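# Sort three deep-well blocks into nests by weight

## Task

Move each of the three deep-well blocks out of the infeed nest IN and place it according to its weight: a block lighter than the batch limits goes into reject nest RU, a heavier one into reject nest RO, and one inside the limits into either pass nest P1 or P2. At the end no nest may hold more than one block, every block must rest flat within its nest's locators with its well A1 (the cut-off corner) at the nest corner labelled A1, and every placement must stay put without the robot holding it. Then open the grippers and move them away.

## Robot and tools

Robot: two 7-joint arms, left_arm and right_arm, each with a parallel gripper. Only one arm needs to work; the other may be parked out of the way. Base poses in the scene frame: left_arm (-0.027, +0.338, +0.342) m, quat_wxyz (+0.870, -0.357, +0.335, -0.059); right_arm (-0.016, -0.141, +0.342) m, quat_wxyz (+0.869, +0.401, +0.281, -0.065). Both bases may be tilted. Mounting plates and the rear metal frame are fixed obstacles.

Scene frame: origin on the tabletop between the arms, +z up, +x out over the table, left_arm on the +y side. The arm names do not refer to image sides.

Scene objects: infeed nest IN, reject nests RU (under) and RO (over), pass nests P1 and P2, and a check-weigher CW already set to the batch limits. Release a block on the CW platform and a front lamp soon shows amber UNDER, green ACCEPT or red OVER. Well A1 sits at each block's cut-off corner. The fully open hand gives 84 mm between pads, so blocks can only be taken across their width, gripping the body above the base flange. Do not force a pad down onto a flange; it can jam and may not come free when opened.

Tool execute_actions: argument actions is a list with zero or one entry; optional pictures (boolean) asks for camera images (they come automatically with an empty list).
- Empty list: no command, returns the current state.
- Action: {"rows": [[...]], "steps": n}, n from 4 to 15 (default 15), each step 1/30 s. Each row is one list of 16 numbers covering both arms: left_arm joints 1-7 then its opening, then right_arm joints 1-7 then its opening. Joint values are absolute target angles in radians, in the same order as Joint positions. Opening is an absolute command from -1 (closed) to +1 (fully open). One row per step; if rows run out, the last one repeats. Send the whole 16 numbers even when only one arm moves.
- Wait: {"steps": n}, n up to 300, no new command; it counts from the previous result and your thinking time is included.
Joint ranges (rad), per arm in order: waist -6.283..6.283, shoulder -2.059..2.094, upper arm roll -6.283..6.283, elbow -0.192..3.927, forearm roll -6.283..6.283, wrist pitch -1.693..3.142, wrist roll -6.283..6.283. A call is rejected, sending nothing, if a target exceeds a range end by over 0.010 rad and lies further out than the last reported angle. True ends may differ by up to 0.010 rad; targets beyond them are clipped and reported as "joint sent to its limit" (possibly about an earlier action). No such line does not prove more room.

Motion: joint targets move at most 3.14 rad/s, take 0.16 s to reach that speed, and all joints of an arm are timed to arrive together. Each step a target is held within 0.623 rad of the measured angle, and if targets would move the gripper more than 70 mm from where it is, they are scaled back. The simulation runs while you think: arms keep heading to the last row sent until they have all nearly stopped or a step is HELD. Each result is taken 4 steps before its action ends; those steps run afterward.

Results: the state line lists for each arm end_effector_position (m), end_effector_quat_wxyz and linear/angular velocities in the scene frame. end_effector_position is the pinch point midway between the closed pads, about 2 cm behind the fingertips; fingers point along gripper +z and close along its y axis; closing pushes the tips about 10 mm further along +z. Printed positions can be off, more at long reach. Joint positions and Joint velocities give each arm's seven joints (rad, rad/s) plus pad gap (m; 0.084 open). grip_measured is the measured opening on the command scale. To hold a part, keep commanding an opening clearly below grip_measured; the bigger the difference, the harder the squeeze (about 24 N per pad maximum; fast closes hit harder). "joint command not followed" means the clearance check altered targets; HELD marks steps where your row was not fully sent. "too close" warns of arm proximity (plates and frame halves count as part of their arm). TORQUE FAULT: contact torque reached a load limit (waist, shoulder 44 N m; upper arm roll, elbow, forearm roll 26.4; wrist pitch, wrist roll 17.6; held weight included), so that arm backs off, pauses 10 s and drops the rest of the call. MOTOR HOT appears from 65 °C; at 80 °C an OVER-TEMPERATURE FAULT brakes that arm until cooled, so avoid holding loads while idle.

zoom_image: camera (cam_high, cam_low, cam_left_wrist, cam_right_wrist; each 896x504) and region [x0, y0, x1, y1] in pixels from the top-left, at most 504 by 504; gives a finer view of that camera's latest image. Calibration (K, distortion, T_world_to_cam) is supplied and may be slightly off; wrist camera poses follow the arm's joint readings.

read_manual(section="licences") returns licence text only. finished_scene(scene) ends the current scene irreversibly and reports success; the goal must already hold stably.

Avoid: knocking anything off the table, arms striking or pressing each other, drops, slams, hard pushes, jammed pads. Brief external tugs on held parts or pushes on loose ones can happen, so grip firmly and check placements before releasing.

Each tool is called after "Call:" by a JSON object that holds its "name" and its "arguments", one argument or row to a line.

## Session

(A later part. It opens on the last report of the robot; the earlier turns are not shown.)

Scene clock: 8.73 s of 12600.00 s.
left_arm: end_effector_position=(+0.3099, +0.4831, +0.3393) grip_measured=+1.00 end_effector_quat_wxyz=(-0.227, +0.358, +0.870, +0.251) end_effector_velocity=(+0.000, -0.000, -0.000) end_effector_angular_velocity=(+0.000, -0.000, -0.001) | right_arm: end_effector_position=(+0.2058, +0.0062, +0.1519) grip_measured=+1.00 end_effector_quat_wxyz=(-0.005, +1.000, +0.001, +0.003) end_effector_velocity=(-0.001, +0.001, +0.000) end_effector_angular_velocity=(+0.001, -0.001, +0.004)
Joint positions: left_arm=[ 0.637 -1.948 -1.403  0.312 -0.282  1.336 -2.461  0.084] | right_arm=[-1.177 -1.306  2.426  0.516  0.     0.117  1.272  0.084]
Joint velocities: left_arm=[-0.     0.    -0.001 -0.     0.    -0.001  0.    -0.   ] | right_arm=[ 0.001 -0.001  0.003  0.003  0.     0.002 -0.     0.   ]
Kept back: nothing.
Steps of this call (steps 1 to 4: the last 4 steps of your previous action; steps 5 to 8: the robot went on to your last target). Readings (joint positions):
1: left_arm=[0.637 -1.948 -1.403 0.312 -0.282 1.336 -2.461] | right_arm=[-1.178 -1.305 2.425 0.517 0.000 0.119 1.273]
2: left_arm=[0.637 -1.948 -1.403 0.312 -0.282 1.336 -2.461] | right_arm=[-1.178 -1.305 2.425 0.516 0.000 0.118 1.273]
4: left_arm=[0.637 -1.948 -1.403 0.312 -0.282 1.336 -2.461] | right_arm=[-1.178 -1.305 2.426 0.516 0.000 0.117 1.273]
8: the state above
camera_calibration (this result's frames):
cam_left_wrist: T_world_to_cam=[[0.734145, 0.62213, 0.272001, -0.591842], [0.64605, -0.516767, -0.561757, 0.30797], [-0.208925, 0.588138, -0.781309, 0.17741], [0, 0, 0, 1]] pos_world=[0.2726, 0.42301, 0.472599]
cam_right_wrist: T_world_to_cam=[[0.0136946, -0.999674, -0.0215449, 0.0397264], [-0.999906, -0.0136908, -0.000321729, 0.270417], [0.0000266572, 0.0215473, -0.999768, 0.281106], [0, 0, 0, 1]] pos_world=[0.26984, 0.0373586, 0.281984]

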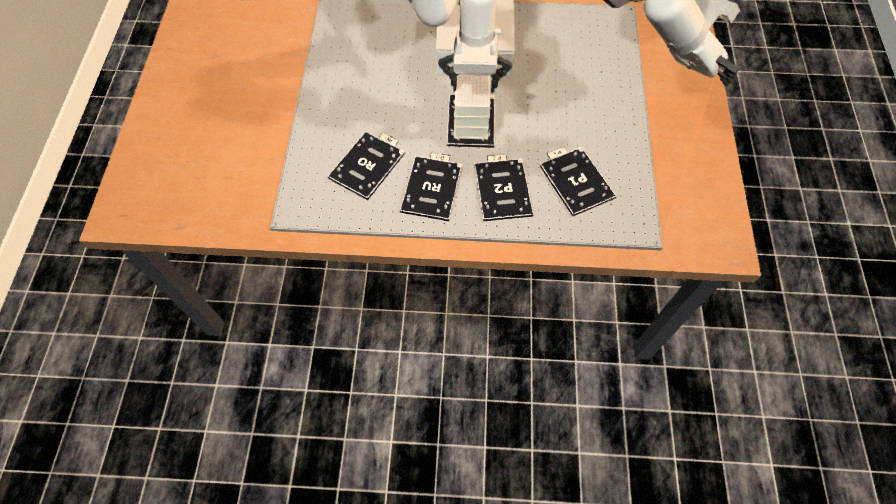

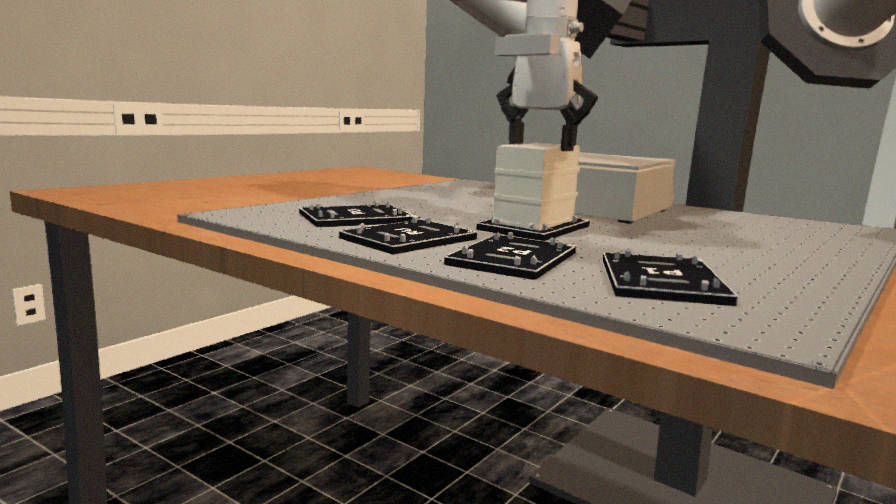

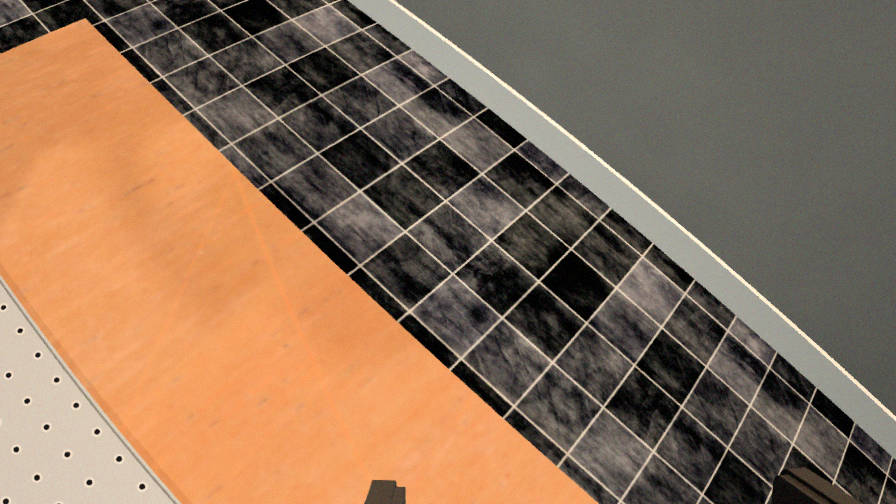

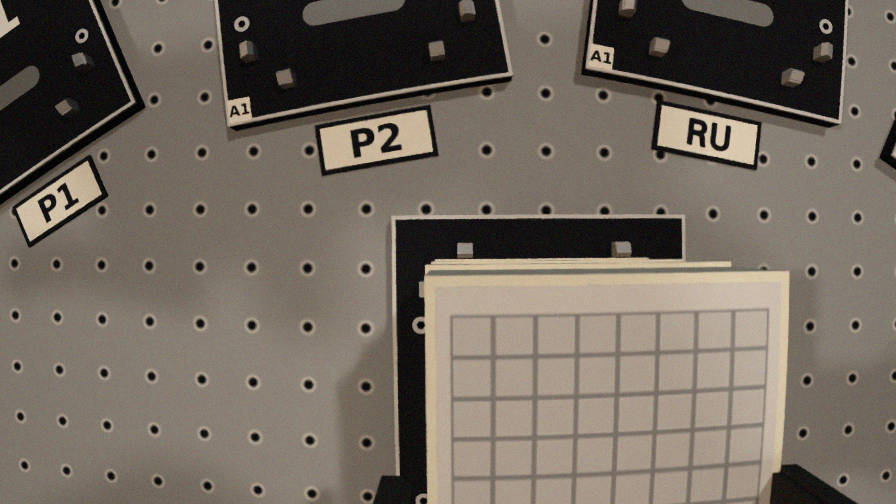

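Call:
{"name": "execute_actions", "arguments": {
  "actions": [
    {"rows":[[0.637,-1.948,-1.403,0.312,-0.282,1.336,-2.461,1,-1.155,-1.276,2.418,0.502,0,0.151,1.2725,1]]}
  ]
}}

Call:
{"name": "execute_actions", "arguments": {
  "actions": [
    {"rows":[[0.637,-1.948,-1.403,0.312,-0.282,1.336,-2.461,1,-1.163,-1.285,2.420,0.5045,0,0.142,1.2725,1]],"steps":10}
  ]
}}

Call:
{"name": "execute_actions", "arguments": {
  "actions": [
    {"rows":[[0.637,-1.948,-1.403,0.312,-0.282,1.336,-2.461,1,-1.171,-1.294,2.422,0.507,0,0.133,1.2725,1]]}
  ],
  "pictures": true
}}

Scene clock: 9.50 s of 12600.00 s.
left_arm: end_effector_position=(+0.3099, +0.4831, +0.3393) grip_measured=+1.00 end_effector_quat_wxyz=(-0.227, +0.358, +0.870, +0.251) end_effector_velocity=(-0.000, +0.000, -0.000) end_effector_angular_velocity=(-0.000, +0.002, +0.000) | right_arm: end_effector_position=(+0.2041, +0.0010, +0.1581) grip_measured=+1.00 end_effector_quat_wxyz=(+0.001, +1.000, +0.000, -0.000) end_effector_velocity=(+0.004, +0.000, +0.007) end_effector_angular_velocity=(+0.003, -0.002, -0.009)
Joint positions: left_arm=[ 0.637 -1.948 -1.403  0.312 -0.282  1.336 -2.461  0.084] | right_arm=[-1.158 -1.28   2.42   0.503 -0.     0.148  1.272  0.084]
Joint velocities: left_arm=[ 0.     0.001 -0.001 -0.001 -0.     0.     0.    -0.   ] | right_arm=[ 0.016  0.019 -0.013 -0.004  0.     0.017  0.001 -0.   ]
Steps of this call (steps 1 to 12: the robot went on to your last target; steps 13 to 23: the first 11 steps of this action). Readings (joint positions):
13: left_arm=[0.637 -1.948 -1.403 0.312 -0.282 1.336 -2.461] | right_arm=[-1.177 -1.306 2.426 0.517 0.000 0.119 1.272]
14: left_arm=[0.637 -1.948 -1.403 0.312 -0.282 1.336 -2.461] | right_arm=[-1.171 -1.299 2.425 0.515 -0.000 0.126 1.272]
16: left_arm=[0.637 -1.948 -1.403 0.312 -0.282 1.336 -2.461] | right_arm=[-1.160 -1.285 2.423 0.509 -0.000 0.139 1.272]
20: left_arm=[0.637 -1.948 -1.403 0.312 -0.282 1.336 -2.461] | right_arm=[-1.159 -1.282 2.421 0.503 -0.000 0.146 1.272]
23: the state above

Scene clock: 9.83 s of 12600.00 s.
left_arm: end_effector_position=(+0.3099, +0.4831, +0.3393) grip_measured=+1.00 end_effector_quat_wxyz=(-0.227, +0.358, +0.870, +0.251) end_effector_velocity=(+0.001, -0.000, +0.000) end_effector_angular_velocity=(+0.001, -0.002, -0.001) | right_arm: end_effector_position=(+0.2046, +0.0018, +0.1567) grip_measured=+1.00 end_effector_quat_wxyz=(+0.000, +1.000, -0.000, +0.000) end_effector_velocity=(+0.000, -0.001, -0.000) end_effector_angular_velocity=(+0.001, -0.001, -0.000)
Joint positions: left_arm=[ 0.637 -1.948 -1.403  0.312 -0.282  1.336 -2.461  0.084] | right_arm=[-1.163 -1.285  2.42   0.505 -0.     0.142  1.272  0.084]
Joint velocities: left_arm=[ 0.    -0.001 -0.001  0.001  0.    -0.002 -0.     0.   ] | right_arm=[ 0.002  0.    -0.001 -0.004  0.001 -0.004 -0.     0.   ]
Steps of this call (steps 1 to 4: the last 4 steps of your previous action; steps 5 to 10: the first 6 steps of this action). Readings (joint positions):
5: left_arm=[0.637 -1.948 -1.403 0.312 -0.282 1.336 -2.461] | right_arm=[-1.157 -1.278 2.419 0.502 -0.000 0.150 1.272]
6: left_arm=[0.637 -1.948 -1.403 0.312 -0.282 1.336 -2.461] | right_arm=[-1.159 -1.280 2.419 0.503 -0.000 0.146 1.272]
8: left_arm=[0.637 -1.948 -1.403 0.312 -0.282 1.336 -2.461] | right_arm=[-1.163 -1.284 2.420 0.505 -0.000 0.143 1.272]
10: the state above

Scene clock: 10.33 s of 12600.00 s.
left_arm: end_effector_position=(+0.3099, +0.4831, +0.3393) grip_measured=+1.00 end_effector_quat_wxyz=(-0.227, +0.358, +0.870, +0.251) end_effector_velocity=(+0.001, -0.000, +0.000) end_effector_angular_velocity=(-0.000, -0.003, -0.003) | right_arm: end_effector_position=(+0.2049, +0.0037, +0.1548) grip_measured=+1.00 end_effector_quat_wxyz=(-0.002, +1.000, +0.000, +0.001) end_effector_velocity=(+0.000, -0.003, -0.001) end_effector_angular_velocity=(-0.007, +0.001, -0.003)
Joint positions: left_arm=[ 0.637 -1.948 -1.403  0.312 -0.282  1.336 -2.461  0.084] | right_arm=[-1.17  -1.292  2.423  0.509 -0.     0.131  1.272  0.084]
Joint velocities: left_arm=[ 0.    -0.    -0.     0.001  0.    -0.003  0.     0.   ] | right_arm=[-0.001 -0.002 -0.002 -0.003  0.001  0.002  0.     0.   ]
Steps of this call (steps 1 to 4: the last 4 steps of your previous action; steps 5 to 15: the first 11 steps of this action). Readings (joint positions):
5: left_arm=[0.637 -1.948 -1.403 0.312 -0.282 1.336 -2.461] | right_arm=[-1.163 -1.285 2.420 0.505 -0.000 0.141 1.272]
6: left_arm=[0.637 -1.948 -1.403 0.312 -0.282 1.336 -2.461] | right_arm=[-1.165 -1.288 2.421 0.506 -0.000 0.137 1.272]
8: left_arm=[0.637 -1.948 -1.403 0.312 -0.282 1.336 -2.461] | right_arm=[-1.169 -1.291 2.423 0.510 -0.000 0.132 1.272]
12: left_arm=[0.637 -1.948 -1.403 0.312 -0.282 1.336 -2.461] | right_arm=[-1.169 -1.292 2.423 0.510 -0.000 0.131 1.272]
15: the state above
camera_calibration (this result's frames):
cam_left_wrist: T_world_to_cam=[[0.734145, 0.62213, 0.272001, -0.591842], [0.64605, -0.516767, -0.561757, 0.30797], [-0.208925, 0.588138, -0.781309, 0.17741], [0, 0, 0, 1]] pos_world=[0.2726, 0.42301, 0.472599]
cam_right_wrist: T_world_to_cam=[[0.0118723, -0.999796, -0.0163519, 0.0368101], [-0.999921, -0.0119398, 0.00403627, 0.268764], [-0.00423068, 0.0163027, -0.999858, 0.284987], [0, 0, 0, 1]] pos_world=[0.269511, 0.0353655, 0.284464]

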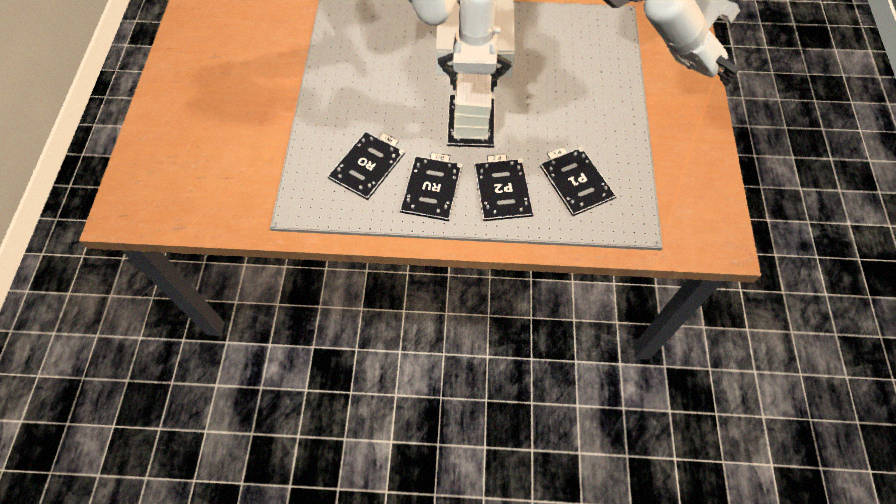

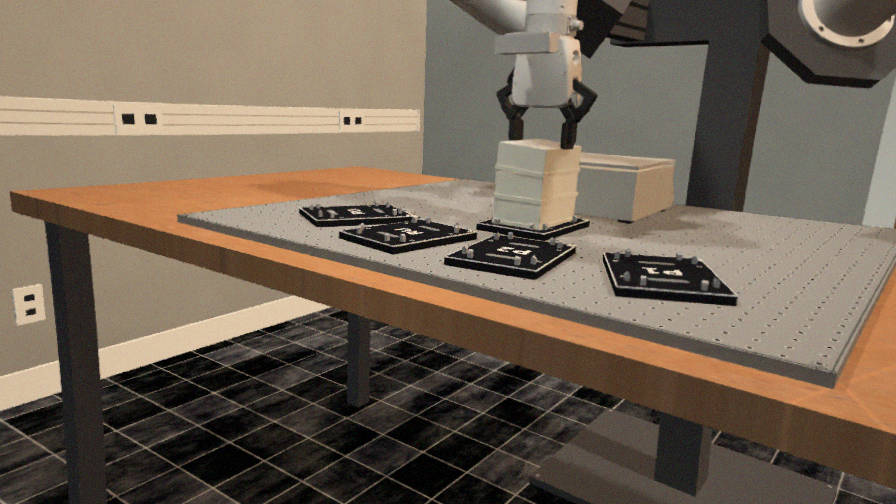

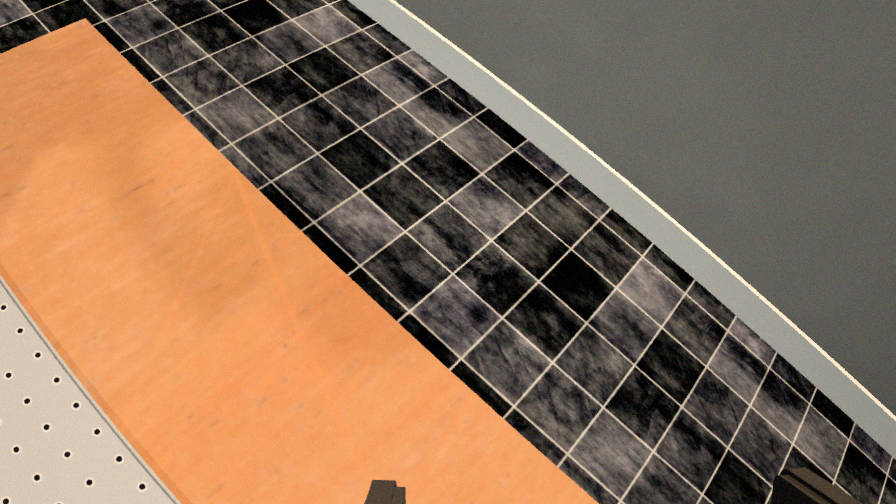

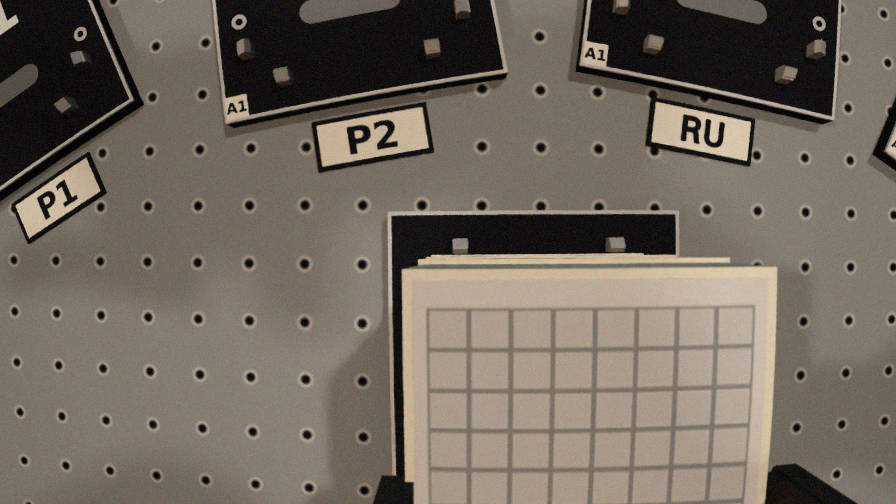

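Call:
{"name": "execute_actions", "arguments": {
  "actions": [
    {"rows":[[0.637,-1.948,-1.403,0.312,-0.282,1.336,-2.461,1,-1.1413,-1.2604,2.4147,0.5021,0,0.1703,1.2725,1]]}
  ]
}}

Call:
{"name": "execute_actions", "arguments": {
  "actions": [
    {"steps":10}
  ],
  "pictures": true
}}

Call:
{"name": "zoom_image", "arguments": {
  "camera": "cam_low",
  "region": [480, 90, 620, 240]
}}

Scene clock: 10.93 s of 12600.00 s.
left_arm: end_effector_position=(+0.3099, +0.4831, +0.3393) grip_measured=+1.00 end_effector_quat_wxyz=(-0.227, +0.358, +0.870, +0.251) end_effector_velocity=(-0.000, +0.000, +0.000) end_effector_angular_velocity=(-0.001, +0.000, +0.003) | right_arm: end_effector_position=(+0.2044, +0.0006, +0.1637) grip_measured=+1.00 end_effector_quat_wxyz=(+0.003, +1.000, -0.001, -0.001) end_effector_velocity=(+0.001, +0.017, +0.009) end_effector_angular_velocity=(+0.040, -0.008, +0.008)
Joint positions: left_arm=[ 0.637 -1.948 -1.403  0.312 -0.282  1.336 -2.461  0.084] | right_arm=[-1.143 -1.263  2.414  0.5    0.     0.172  1.273  0.084]
Joint velocities: left_arm=[ 0.    -0.     0.003 -0.001  0.     0.001 -0.    -0.   ] | right_arm=[ 0.008  0.011  0.006  0.018  0.    -0.01  -0.001 -0.   ]
Steps of this call (steps 1 to 4: the last 4 steps of your previous action; steps 5 to 7: the robot went on to your last target; steps 8 to 18: the first 11 steps of this action). Readings (joint positions):
8: left_arm=[0.637 -1.948 -1.403 0.312 -0.282 1.336 -2.461] | right_arm=[-1.169 -1.292 2.422 0.509 -0.000 0.133 1.272]
9: left_arm=[0.637 -1.948 -1.403 0.312 -0.282 1.336 -2.461] | right_arm=[-1.164 -1.286 2.420 0.507 -0.000 0.144 1.273]
11: left_arm=[0.637 -1.948 -1.403 0.312 -0.282 1.336 -2.461] | right_arm=[-1.149 -1.269 2.414 0.497 0.000 0.167 1.273]
15: left_arm=[0.637 -1.948 -1.403 0.312 -0.282 1.336 -2.461] | right_arm=[-1.144 -1.264 2.413 0.498 0.000 0.173 1.273]
18: the state above

Scene clock: 11.27 s of 12600.00 s.
left_arm: end_effector_position=(+0.3099, +0.4831, +0.3393) grip_measured=+1.00 end_effector_quat_wxyz=(-0.227, +0.358, +0.870, +0.251) end_effector_velocity=(-0.001, +0.001, -0.000) end_effector_angular_velocity=(+0.000, +0.003, +0.003) | right_arm: end_effector_position=(+0.2046, +0.0029, +0.1650) grip_measured=+1.00 end_effector_quat_wxyz=(+0.000, +1.000, -0.000, -0.000) end_effector_velocity=(-0.000, +0.002, +0.002) end_effector_angular_velocity=(+0.006, -0.001, +0.001)
Joint positions: left_arm=[ 0.637 -1.948 -1.403  0.312 -0.282  1.336 -2.461  0.084] | right_arm=[-1.142 -1.261  2.415  0.502  0.     0.17   1.273  0.084]
Joint velocities: left_arm=[ 0.     0.     0.001 -0.001  0.     0.003  0.     0.   ] | right_arm=[ 0.003  0.002  0.001  0.001  0.    -0.002  0.001  0.   ]
Kept back: nothing.
Steps of this call (steps 1 to 4: the last 4 steps of your previous action; steps 5 to 10: the robot went on to your last target). Readings (joint positions):
1: left_arm=[0.637 -1.948 -1.403 0.312 -0.282 1.336 -2.461] | right_arm=[-1.143 -1.262 2.414 0.500 0.000 0.171 1.273]
2: left_arm=[0.637 -1.948 -1.403 0.312 -0.282 1.336 -2.461] | right_arm=[-1.142 -1.262 2.414 0.501 0.000 0.171 1.273]
4: left_arm=[0.637 -1.948 -1.403 0.312 -0.282 1.336 -2.461] | right_arm=[-1.142 -1.261 2.414 0.501 0.000 0.171 1.273]
8: left_arm=[0.637 -1.948 -1.403 0.312 -0.282 1.336 -2.461] | right_arm=[-1.142 -1.261 2.415 0.502 0.000 0.170 1.273]
10: the state above
camera_calibration (this result's frames):
cam_left_wrist: T_world_to_cam=[[0.734145, 0.62213, 0.272001, -0.591842], [0.64605, -0.516767, -0.561757, 0.30797], [-0.208925, 0.588138, -0.781309, 0.17741], [0, 0, 0, 1]] pos_world=[0.2726, 0.42301, 0.472599]
cam_right_wrist: T_world_to_cam=[[0.011207, -0.999869, -0.0116422, 0.0355463], [-0.999917, -0.01128, 0.00622172, 0.268052], [-0.00635223, 0.0115715, -0.999913, 0.29563], [0, 0, 0, 1]] pos_world=[0.269509, 0.0351444, 0.294351]

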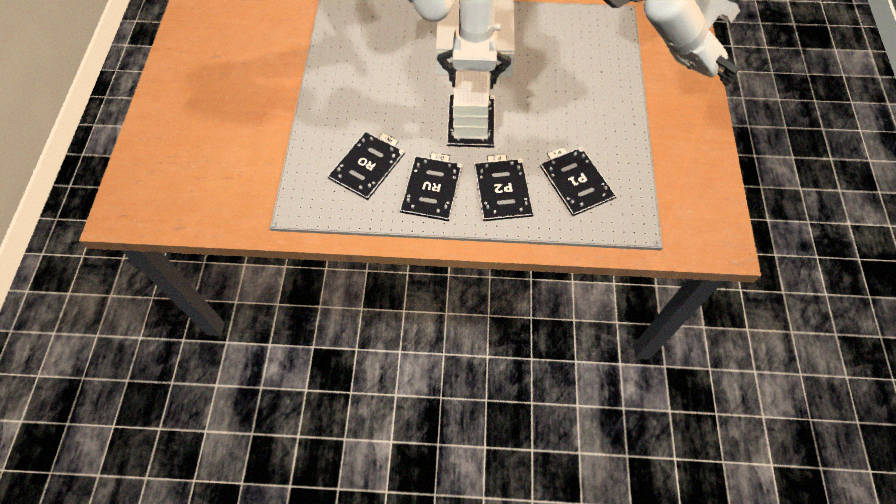

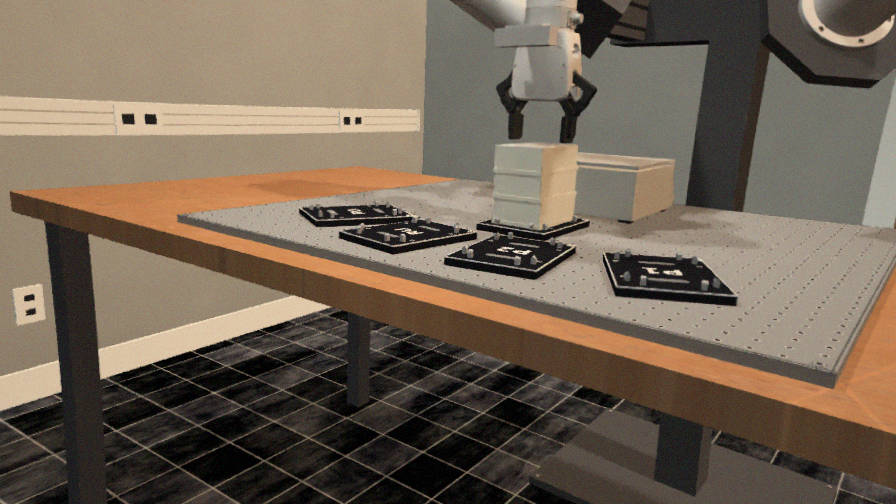

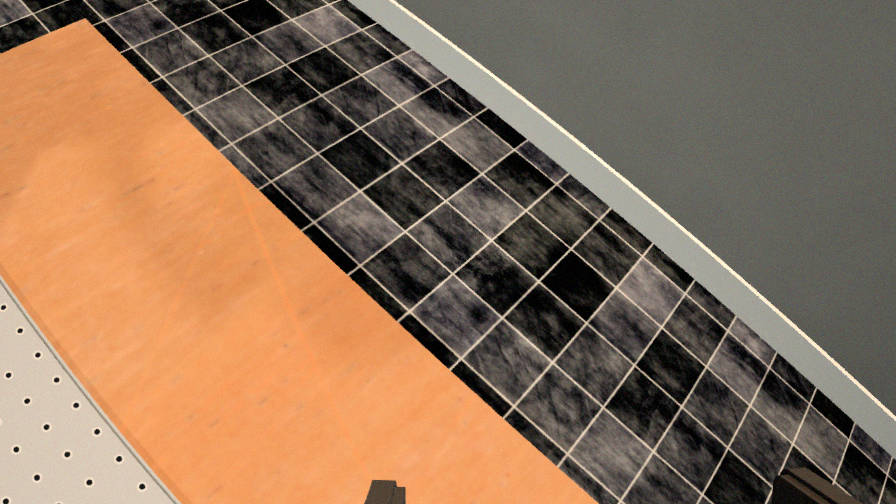

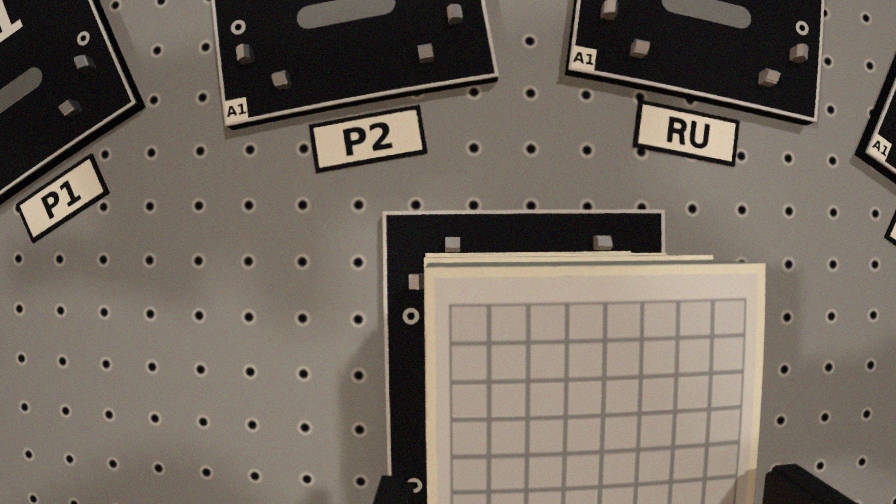

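Region (480, 90, 620, 240) of cam_low's 896x504 image, scaled by 3.360, with more detail than that image has; it fills the left 470 columns of this view, and the rest is white.

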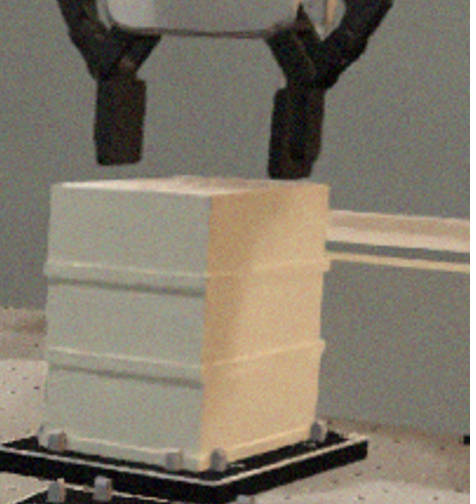

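Call:
{"name": "execute_actions", "arguments": {
  "actions": [
    {"rows":[[0.637,-1.948,-1.403,0.312,-0.282,1.336,-2.461,1,-1.155,-1.276,2.418,0.500,0,0.149,1.2725,1]]}
  ]
}}

Call:
{"name": "execute_actions", "arguments": {
  "actions": [
    {"rows":[[0.637,-1.948,-1.403,0.312,-0.282,1.336,-2.461,1,-1.163,-1.285,2.420,0.5025,0,0.14,1.2725,1]],"steps":10}
  ]
}}

Call:
{"name": "execute_actions", "arguments": {
  "actions": [
    {"rows":[[0.637,-1.948,-1.403,0.312,-0.282,1.336,-2.461,1,-1.171,-1.294,2.422,0.505,0,0.131,1.2725,1]],"steps":10}
  ]
}}

Call:
{"name": "execute_actions", "arguments": {
  "actions": [
    {"rows":[[0.637,-1.948,-1.403,0.312,-0.282,1.336,-2.461,1,-1.181,-1.305,2.4245,0.508,0,0.12,1.2725,1]]}
  ],
  "pictures": true
}}

Scene clock: 11.90 s of 12600.00 s.
left_arm: end_effector_position=(+0.3099, +0.4831, +0.3393) grip_measured=+1.00 end_effector_quat_wxyz=(-0.227, +0.358, +0.870, +0.251) end_effector_velocity=(+0.000, +0.000, +0.000) end_effector_angular_velocity=(-0.000, -0.002, +0.001) | right_arm: end_effector_position=(+0.2044, +0.0010, +0.1593) grip_measured=+1.00 end_effector_quat_wxyz=(+0.000, +1.000, -0.000, +0.000) end_effector_velocity=(-0.000, +0.000, +0.000) end_effector_angular_velocity=(+0.001, +0.000, -0.002)
Joint positions: left_arm=[ 0.637 -1.948 -1.403  0.312 -0.282  1.336 -2.461  0.084] | right_arm=[-1.155 -1.276  2.418  0.5   -0.     0.149  1.272  0.084]
Joint velocities: left_arm=[-0.    -0.001  0.001 -0.001  0.    -0.001 -0.    -0.   ] | right_arm=[ 0.001  0.001  0.    -0.001  0.001 -0.001  0.001  0.   ]
Steps of this call (steps 1 to 8: the robot went on to your last target; steps 9 to 19: the first 11 steps of this action). Readings (joint positions):
9: left_arm=[0.637 -1.948 -1.403 0.312 -0.282 1.336 -2.461] | right_arm=[-1.142 -1.261 2.415 0.502 0.000 0.169 1.273]
10: left_arm=[0.637 -1.948 -1.403 0.312 -0.282 1.336 -2.461] | right_arm=[-1.145 -1.265 2.416 0.502 -0.000 0.162 1.272]
12: left_arm=[0.637 -1.948 -1.403 0.312 -0.282 1.336 -2.461] | right_arm=[-1.153 -1.274 2.418 0.500 -0.000 0.152 1.272]
16: left_arm=[0.637 -1.948 -1.403 0.312 -0.282 1.336 -2.461] | right_arm=[-1.155 -1.276 2.418 0.500 0.000 0.149 1.273]
19: the state above

Scene clock: 12.23 s of 12600.00 s.
left_arm: end_effector_position=(+0.3099, +0.4831, +0.3393) grip_measured=+1.00 end_effector_quat_wxyz=(-0.227, +0.358, +0.870, +0.251) end_effector_velocity=(-0.000, +0.000, -0.000) end_effector_angular_velocity=(+0.000, +0.000, +0.001) | right_arm: end_effector_position=(+0.2044, +0.0002, +0.1560) grip_measured=+1.00 end_effector_quat_wxyz=(+0.001, +1.000, -0.000, -0.000) end_effector_velocity=(+0.000, +0.002, -0.001) end_effector_angular_velocity=(+0.005, -0.001, -0.001)
Joint positions: left_arm=[ 0.637 -1.948 -1.403  0.312 -0.282  1.336 -2.461  0.084] | right_arm=[-1.163 -1.285  2.42   0.502  0.     0.14   1.273  0.084]
Joint velocities: left_arm=[ 0.  0.  0. -0.  0.  0. -0.  0.] | right_arm=[-0.004 -0.003  0.001  0.003  0.    -0.007  0.     0.   ]
Steps of this call (steps 1 to 4: the last 4 steps of your previous action; steps 5 to 10: the first 6 steps of this action). Readings (joint positions):
5: left_arm=[0.637 -1.948 -1.403 0.312 -0.282 1.336 -2.461] | right_arm=[-1.155 -1.276 2.418 0.500 0.000 0.148 1.273]
6: left_arm=[0.637 -1.948 -1.403 0.312 -0.282 1.336 -2.461] | right_arm=[-1.158 -1.279 2.419 0.501 -0.000 0.145 1.272]
8: left_arm=[0.637 -1.948 -1.403 0.312 -0.282 1.336 -2.461] | right_arm=[-1.162 -1.284 2.420 0.502 -0.000 0.141 1.272]
10: the state above

Scene clock: 12.57 s of 12600.00 s.
left_arm: end_effector_position=(+0.3099, +0.4831, +0.3393) grip_measured=+1.00 end_effector_quat_wxyz=(-0.227, +0.358, +0.870, +0.251) end_effector_velocity=(-0.000, +0.000, -0.000) end_effector_angular_velocity=(+0.001, +0.001, -0.001) | right_arm: end_effector_position=(+0.2045, +0.0003, +0.1531) grip_measured=+1.00 end_effector_quat_wxyz=(+0.001, +1.000, -0.000, +0.000) end_effector_velocity=(+0.001, +0.002, -0.000) end_effector_angular_velocity=(+0.005, -0.001, -0.001)
Joint positions: left_arm=[ 0.637 -1.948 -1.403  0.312 -0.282  1.336 -2.461  0.084] | right_arm=[-1.171 -1.294  2.422  0.505 -0.     0.131  1.272  0.084]
Joint velocities: left_arm=[-0.     0.001 -0.001 -0.001  0.    -0.001  0.    -0.   ] | right_arm=[-0.003 -0.003  0.     0.003  0.001 -0.006 -0.    -0.   ]
Steps of this call (steps 1 to 4: the last 4 steps of your previous action; steps 5 to 10: the first 6 steps of this action). Readings (joint positions):
5: left_arm=[0.637 -1.948 -1.403 0.312 -0.282 1.336 -2.461] | right_arm=[-1.163 -1.285 2.420 0.503 -0.000 0.139 1.273]
6: left_arm=[0.637 -1.948 -1.403 0.312 -0.282 1.336 -2.461] | right_arm=[-1.166 -1.288 2.421 0.504 -0.000 0.136 1.272]
8: left_arm=[0.637 -1.948 -1.403 0.312 -0.282 1.336 -2.461] | right_arm=[-1.170 -1.293 2.422 0.505 -0.000 0.132 1.272]
10: the state above

Scene clock: 13.07 s of 12600.00 s.
left_arm: end_effector_position=(+0.3099, +0.4831, +0.3393) grip_measured=+1.00 end_effector_quat_wxyz=(-0.227, +0.358, +0.870, +0.251) end_effector_velocity=(-0.000, -0.000, +0.000) end_effector_angular_velocity=(-0.000, +0.000, +0.000) | right_arm: end_effector_position=(+0.2045, +0.0001, +0.1494) grip_measured=+1.00 end_effector_quat_wxyz=(+0.001, +1.000, -0.001, +0.000) end_effector_velocity=(+0.000, +0.000, +0.000) end_effector_angular_velocity=(+0.001, -0.000, -0.001)
Joint positions: left_arm=[ 0.637 -1.948 -1.403  0.312 -0.282  1.336 -2.461  0.084] | right_arm=[-1.181 -1.305  2.424  0.508  0.     0.12   1.273  0.084]
Joint velocities: left_arm=[ 0.    -0.     0.     0.001 -0.     0.001  0.     0.   ] | right_arm=[ 0.001  0.    -0.     0.     0.001 -0.    -0.    -0.   ]
Steps of this call (steps 1 to 4: the last 4 steps of your previous action; steps 5 to 15: the first 11 steps of this action). Readings (joint positions):
5: left_arm=[0.637 -1.948 -1.403 0.312 -0.282 1.336 -2.461] | right_arm=[-1.171 -1.294 2.422 0.505 0.000 0.130 1.273]
6: left_arm=[0.637 -1.948 -1.403 0.312 -0.282 1.336 -2.461] | right_arm=[-1.174 -1.298 2.423 0.507 0.000 0.126 1.272]
8: left_arm=[0.637 -1.948 -1.403 0.312 -0.282 1.336 -2.461] | right_arm=[-1.180 -1.304 2.424 0.508 -0.000 0.122 1.272]
12: left_arm=[0.637 -1.948 -1.403 0.312 -0.282 1.336 -2.461] | right_arm=[-1.181 -1.305 2.425 0.508 -0.000 0.120 1.272]
15: the state above
camera_calibration (this result's frames):
cam_left_wrist: T_world_to_cam=[[0.734145, 0.62213, 0.272001, -0.591842], [0.64605, -0.516767, -0.561757, 0.30797], [-0.208925, 0.588138, -0.781309, 0.17741], [0, 0, 0, 1]] pos_world=[0.2726, 0.42301, 0.472599]
cam_right_wrist: T_world_to_cam=[[0.0102492, -0.999902, -0.0094902, 0.0324318], [-0.999932, -0.010302, 0.00553255, 0.268164], [-0.00562978, 0.00943284, -0.99994, 0.279937], [0, 0, 0, 1]] pos_world=[0.26939, 0.0325507, 0.278744]

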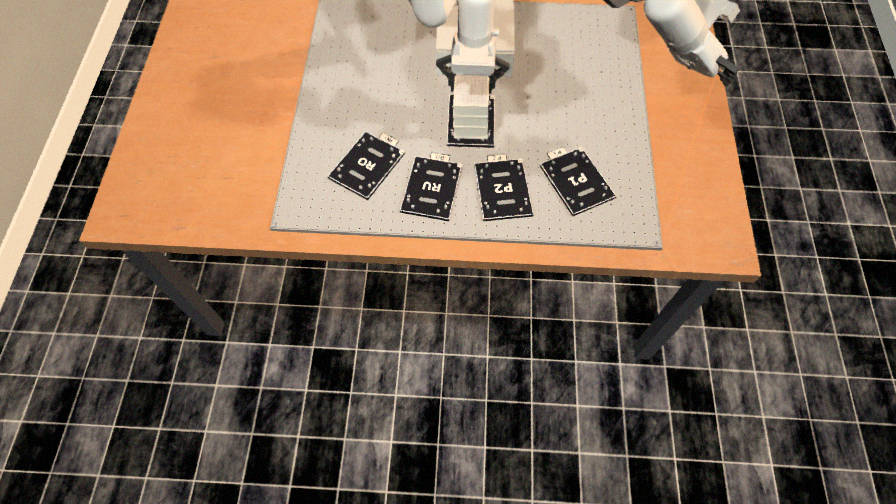

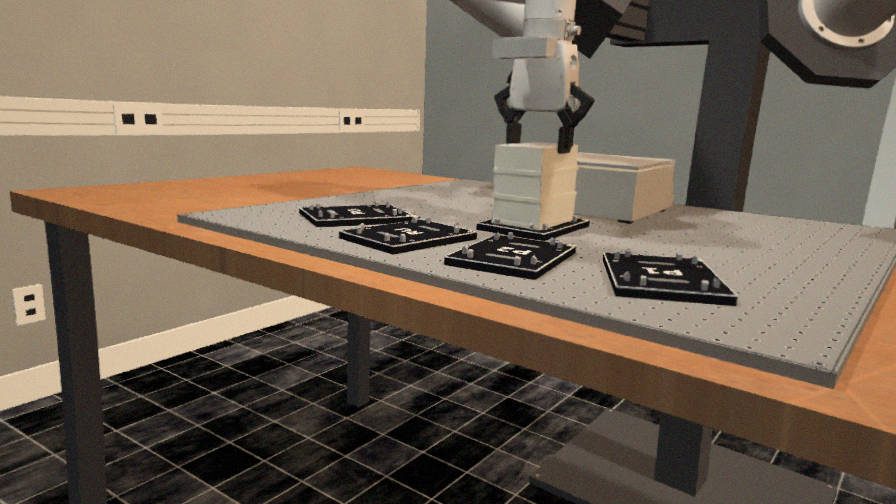

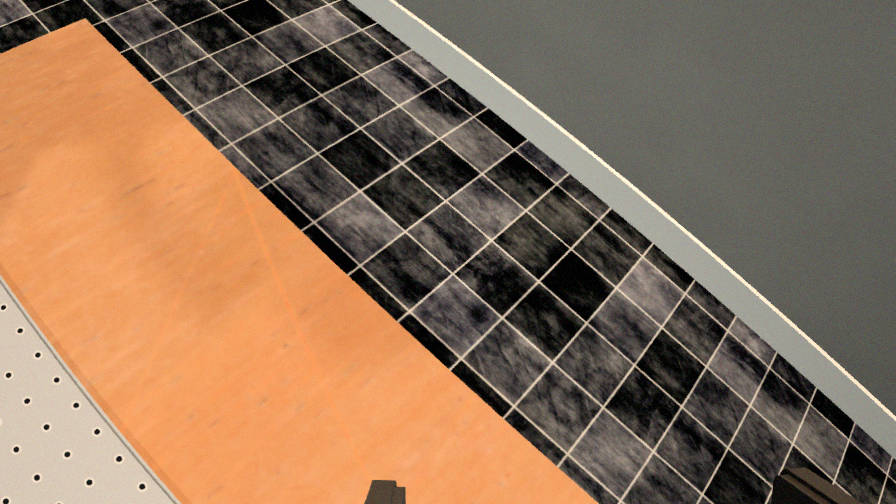

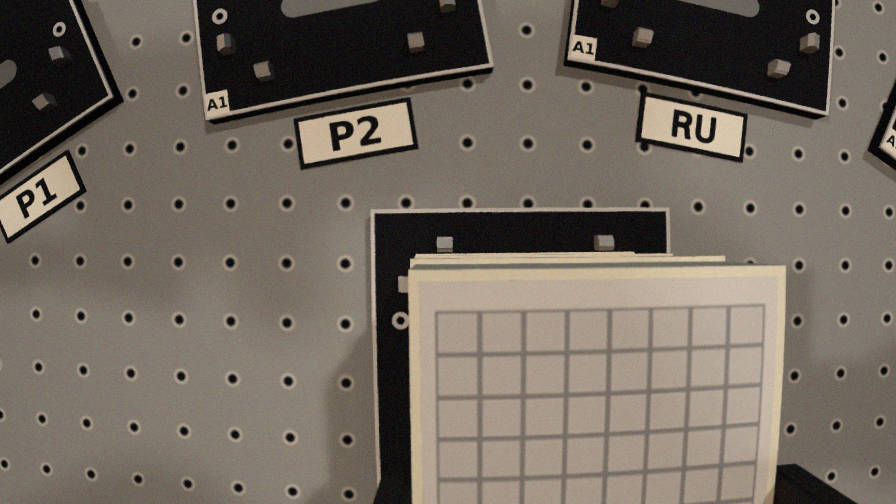

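Call:
{"name": "execute_actions", "arguments": {
  "actions": [
    {"rows":[[0.637,-1.948,-1.403,0.312,-0.282,1.336,-2.461,1,-1.21,-1.337,2.432,0.519,0,0.087,1.2725,1]],"steps":10}
  ]
}}

Call:
{"name": "execute_actions", "arguments": {
  "actions": [
    {"rows":[[0.637,-1.948,-1.403,0.312,-0.282,1.336,-2.461,1,-1.2413,-1.372,2.4399,0.533,0,0.054,1.2725,1]]}
  ]
}}

Call:
{"name": "execute_actions", "arguments": {
  "actions": [
    {"rows":[[0.637,-1.948,-1.403,0.312,-0.282,1.336,-2.461,1,-1.2413,-1.372,2.4399,0.533,0,0.054,1.2725,0.3]]}
  ]
}}

Call:
{"name": "execute_actions", "arguments": {
  "actions": [
    {"rows":[[0.637,-1.948,-1.403,0.312,-0.282,1.336,-2.461,1,-1.181,-1.305,2.4245,0.508,0,0.12,1.2725,0.3]]}
  ]
}}

Call:
{"name": "execute_actions", "arguments": {
  "actions": [
    {"rows":[[0.637,-1.948,-1.403,0.312,-0.282,1.336,-2.461,1,-0.993,-1.137,2.471,0.611,0,0.463,1.386,0.3]]}
  ],
  "pictures": true
}}

Scene clock: 13.57 s of 12600.00 s.
left_arm: end_effector_position=(+0.3099, +0.4831, +0.3393) grip_measured=+1.00 end_effector_quat_wxyz=(-0.227, +0.358, +0.870, +0.251) end_effector_velocity=(+0.000, -0.000, -0.000) end_effector_angular_velocity=(-0.002, -0.000, -0.001) | right_arm: end_effector_position=(+0.2042, -0.0003, +0.1386) grip_measured=+1.00 end_effector_quat_wxyz=(+0.002, +1.000, -0.000, -0.000) end_effector_velocity=(-0.000, +0.005, -0.005) end_effector_angular_velocity=(+0.014, -0.002, +0.001)
Joint positions: left_arm=[ 0.637 -1.948 -1.403  0.312 -0.282  1.336 -2.461  0.084] | right_arm=[-1.21  -1.337  2.432  0.518 -0.     0.088  1.272  0.084]
Joint velocities: left_arm=[ 0.     0.001  0.001  0.001 -0.    -0.001  0.     0.   ] | right_arm=[-0.017 -0.017  0.006  0.009  0.    -0.029  0.    -0.   ]
Steps of this call (steps 1 to 4: the last 4 steps of your previous action; steps 5 to 9: the robot went on to your last target; steps 10 to 15: the first 6 steps of this action). Readings (joint positions):
10: left_arm=[0.637 -1.948 -1.403 0.312 -0.282 1.336 -2.461] | right_arm=[-1.182 -1.306 2.425 0.508 0.000 0.119 1.273]
11: left_arm=[0.637 -1.948 -1.403 0.312 -0.282 1.336 -2.461] | right_arm=[-1.188 -1.312 2.426 0.511 0.000 0.110 1.272]
13: left_arm=[0.637 -1.948 -1.403 0.312 -0.282 1.336 -2.461] | right_arm=[-1.205 -1.332 2.431 0.518 -0.000 0.093 1.272]
15: the state above

Scene clock: 14.07 s of 12600.00 s.
left_arm: end_effector_position=(+0.3099, +0.4831, +0.3393) grip_measured=+1.00 end_effector_quat_wxyz=(-0.227, +0.358, +0.870, +0.251) end_effector_velocity=(-0.000, -0.000, -0.000) end_effector_angular_velocity=(-0.001, +0.001, -0.000) | right_arm: end_effector_position=(+0.2039, +0.0008, +0.1275) grip_measured=+1.00 end_effector_quat_wxyz=(+0.000, +1.000, -0.000, -0.000) end_effector_velocity=(-0.001, +0.001, +0.001) end_effector_angular_velocity=(+0.002, +0.000, +0.003)
Joint positions: left_arm=[ 0.637 -1.948 -1.403  0.312 -0.282  1.336 -2.461  0.084] | right_arm=[-1.241 -1.372  2.44   0.533  0.     0.054  1.273  0.084]
Joint velocities: left_arm=[-0.     0.002  0.     0.     0.     0.     0.     0.   ] | right_arm=[ 0.002  0.001  0.003 -0.001  0.001 -0.    -0.001  0.   ]
Steps of this call (steps 1 to 4: the last 4 steps of your previous action; steps 5 to 15: the first 11 steps of this action). Readings (joint positions):
5: left_arm=[0.637 -1.948 -1.403 0.312 -0.282 1.336 -2.461] | right_arm=[-1.211 -1.338 2.432 0.519 0.000 0.086 1.273]
6: left_arm=[0.637 -1.948 -1.403 0.312 -0.282 1.336 -2.461] | right_arm=[-1.217 -1.345 2.434 0.523 0.000 0.077 1.272]
8: left_arm=[0.637 -1.948 -1.403 0.312 -0.282 1.336 -2.461] | right_arm=[-1.236 -1.366 2.439 0.531 -0.000 0.060 1.272]
12: left_arm=[0.637 -1.948 -1.403 0.312 -0.282 1.336 -2.461] | right_arm=[-1.242 -1.372 2.440 0.533 -0.000 0.054 1.273]
15: the state above

Scene clock: 14.57 s of 12600.00 s.
left_arm: end_effector_position=(+0.3099, +0.4831, +0.3393) grip_measured=+1.00 end_effector_quat_wxyz=(-0.227, +0.358, +0.870, +0.251) end_effector_velocity=(-0.001, +0.000, -0.000) end_effector_angular_velocity=(-0.001, +0.003, +0.002) | right_arm: end_effector_position=(+0.2040, +0.0012, +0.1276) grip_measured=+0.97 end_effector_quat_wxyz=(-0.000, +1.000, -0.000, -0.000) end_effector_velocity=(+0.000, +0.000, +0.000) end_effector_angular_velocity=(+0.001, -0.002, +0.002)
Joint positions: left_arm=[ 0.637 -1.948 -1.403  0.312 -0.282  1.336 -2.461  0.084] | right_arm=[-1.241 -1.372  2.44   0.533  0.     0.054  1.273  0.083]
Joint velocities: left_arm=[-0.     0.001  0.001 -0.     0.     0.002  0.     0.   ] | right_arm=[ 0.002 -0.    -0.001  0.    -0.001 -0.    -0.001  0.   ]
Steps of this call (steps 1 to 4: the last 4 steps of your previous action; steps 5 to 15: the first 11 steps of this action). Readings (joint positions):
5: left_arm=[0.637 -1.948 -1.403 0.312 -0.282 1.336 -2.461] | right_arm=[-1.241 -1.372 2.440 0.533 -0.000 0.054 1.272]
6: left_arm=[0.637 -1.948 -1.403 0.312 -0.282 1.336 -2.461] | right_arm=[-1.241 -1.372 2.440 0.533 0.000 0.054 1.272]
8: left_arm=[0.637 -1.948 -1.403 0.312 -0.282 1.336 -2.461] | right_arm=[-1.241 -1.372 2.440 0.533 0.000 0.054 1.273]
12: left_arm=[0.637 -1.948 -1.403 0.312 -0.282 1.336 -2.461] | right_arm=[-1.241 -1.372 2.440 0.533 0.000 0.054 1.273]
15: the state above

Scene clock: 15.07 s of 12600.00 s.
left_arm: end_effector_position=(+0.3099, +0.4831, +0.3393) grip_measured=+1.00 end_effector_quat_wxyz=(-0.227, +0.358, +0.870, +0.251) end_effector_velocity=(-0.000, -0.000, -0.000) end_effector_angular_velocity=(+0.001, +0.000, -0.001) | right_arm: end_effector_position=(+0.2043, -0.0006, +0.1490) grip_measured=+0.97 end_effector_quat_wxyz=(+0.002, +1.000, -0.001, -0.000) end_effector_velocity=(-0.000, -0.006, -0.004) end_effector_angular_velocity=(-0.016, +0.004, -0.003)
Joint positions: left_arm=[ 0.637 -1.948 -1.403  0.312 -0.282  1.336 -2.461  0.084] | right_arm=[-1.182 -1.306  2.425  0.507 -0.     0.12   1.273  0.083]
Joint velocities: left_arm=[-0.     0.    -0.001  0.    -0.    -0.    -0.    -0.   ] | right_arm=[-0.006 -0.006 -0.002 -0.005 -0.001  0.003  0.    -0.   ]
Steps of this call (steps 1 to 4: the last 4 steps of your previous action; steps 5 to 15: the first 11 steps of this action). Readings (joint positions):
5: left_arm=[0.637 -1.948 -1.403 0.312 -0.282 1.336 -2.461] | right_arm=[-1.241 -1.371 2.440 0.533 0.000 0.055 1.273]
6: left_arm=[0.637 -1.948 -1.403 0.312 -0.282 1.336 -2.461] | right_arm=[-1.233 -1.363 2.438 0.529 -0.000 0.066 1.272]
8: left_arm=[0.637 -1.948 -1.403 0.312 -0.282 1.336 -2.461] | right_arm=[-1.197 -1.323 2.428 0.512 0.000 0.104 1.273]
12: left_arm=[0.637 -1.948 -1.403 0.312 -0.282 1.336 -2.461] | right_arm=[-1.180 -1.304 2.425 0.510 -0.000 0.119 1.272]
15: the state above

Scene clock: 15.57 s of 12600.00 s.
left_arm: end_effector_position=(+0.3099, +0.4831, +0.3393) grip_measured=+1.00 end_effector_quat_wxyz=(-0.227, +0.358, +0.870, +0.251) end_effector_velocity=(+0.000, -0.000, +0.000) end_effector_angular_velocity=(-0.001, -0.001, +0.000) | right_arm: end_effector_position=(+0.1719, +0.0560, +0.2435) grip_measured=+0.97 end_effector_quat_wxyz=(-0.008, +1.000, +0.003, +0.001) end_effector_velocity=(-0.008, -0.059, -0.016) end_effector_angular_velocity=(-0.183, +0.030, -0.055)
Joint positions: left_arm=[ 0.637 -1.948 -1.403  0.312 -0.282  1.336 -2.461  0.084] | right_arm=[-0.99  -1.135  2.474  0.617 -0.     0.455  1.384  0.083]
Joint velocities: left_arm=[-0.     0.     0.001  0.    -0.    -0.     0.    -0.   ] | right_arm=[ 0.024  0.02  -0.015 -0.046  0.002  0.169  0.049 -0.   ]
Steps of this call (steps 1 to 4: the last 4 steps of your previous action; steps 5 to 15: the first 11 steps of this action). Readings (joint positions):
5: left_arm=[0.637 -1.948 -1.403 0.312 -0.282 1.336 -2.461] | right_arm=[-1.181 -1.305 2.425 0.508 0.000 0.121 1.273]
6: left_arm=[0.637 -1.948 -1.403 0.312 -0.282 1.336 -2.461] | right_arm=[-1.177 -1.301 2.425 0.510 0.000 0.133 1.277]
8: left_arm=[0.637 -1.948 -1.403 0.312 -0.282 1.336 -2.461] | right_arm=[-1.141 -1.269 2.433 0.526 0.000 0.207 1.301]
12: left_arm=[0.637 -1.948 -1.403 0.312 -0.282 1.336 -2.461] | right_arm=[-1.022 -1.163 2.465 0.599 -0.000 0.402 1.366]
15: the state above
camera_calibration (this result's frames):
cam_left_wrist: T_world_to_cam=[[0.734146, 0.62213, 0.272001, -0.591842], [0.64605, -0.516767, -0.561757, 0.30797], [-0.208925, 0.588138, -0.781309, 0.17741], [0, 0, 0, 1]] pos_world=[0.2726, 0.42301, 0.472599]
cam_right_wrist: T_world_to_cam=[[0.0176179, -0.999422, -0.0290592, 0.0930768], [-0.999838, -0.0177163, 0.00313227, 0.236563], [-0.00364529, 0.0289994, -0.999573, 0.371727], [0, 0, 0, 1]] pos_world=[0.23624, 0.0864343, 0.373532]

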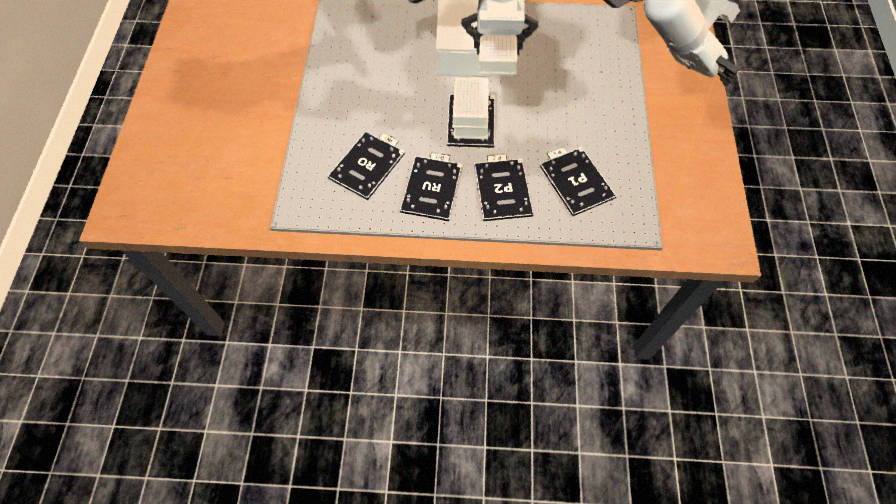

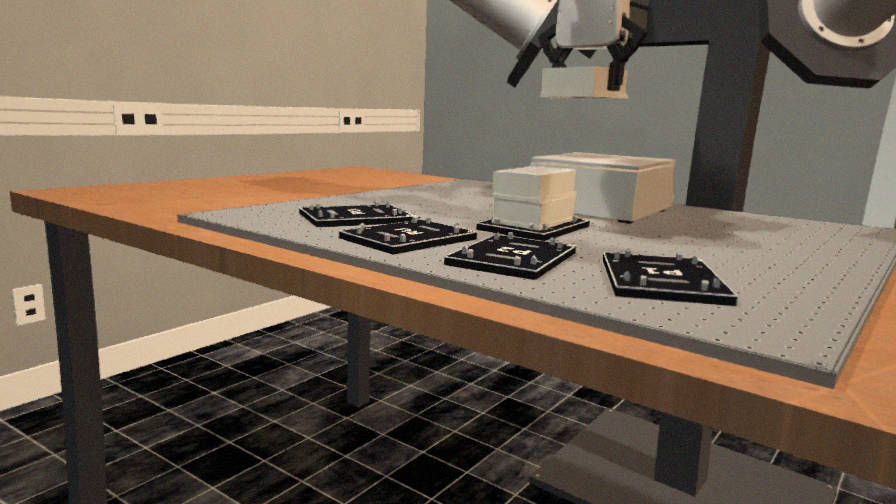

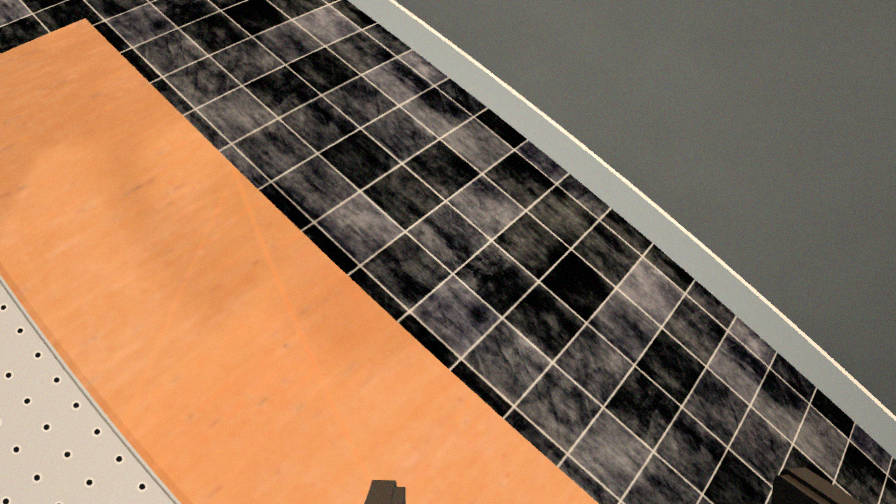

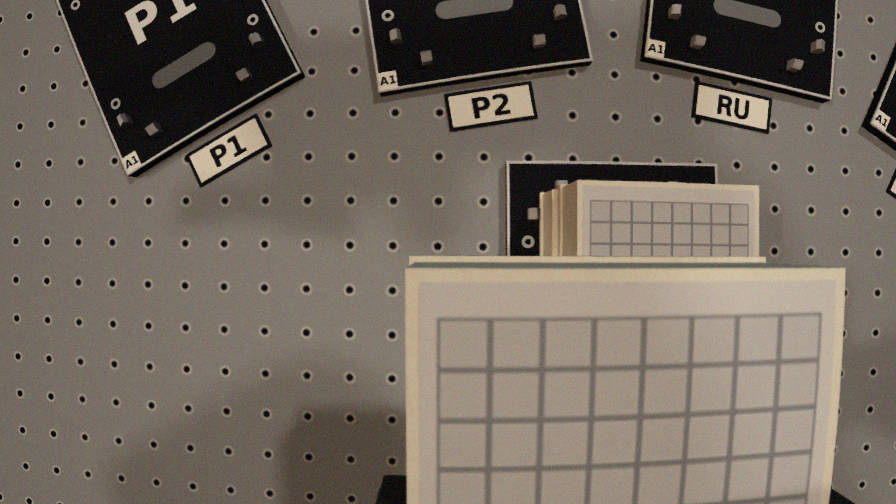

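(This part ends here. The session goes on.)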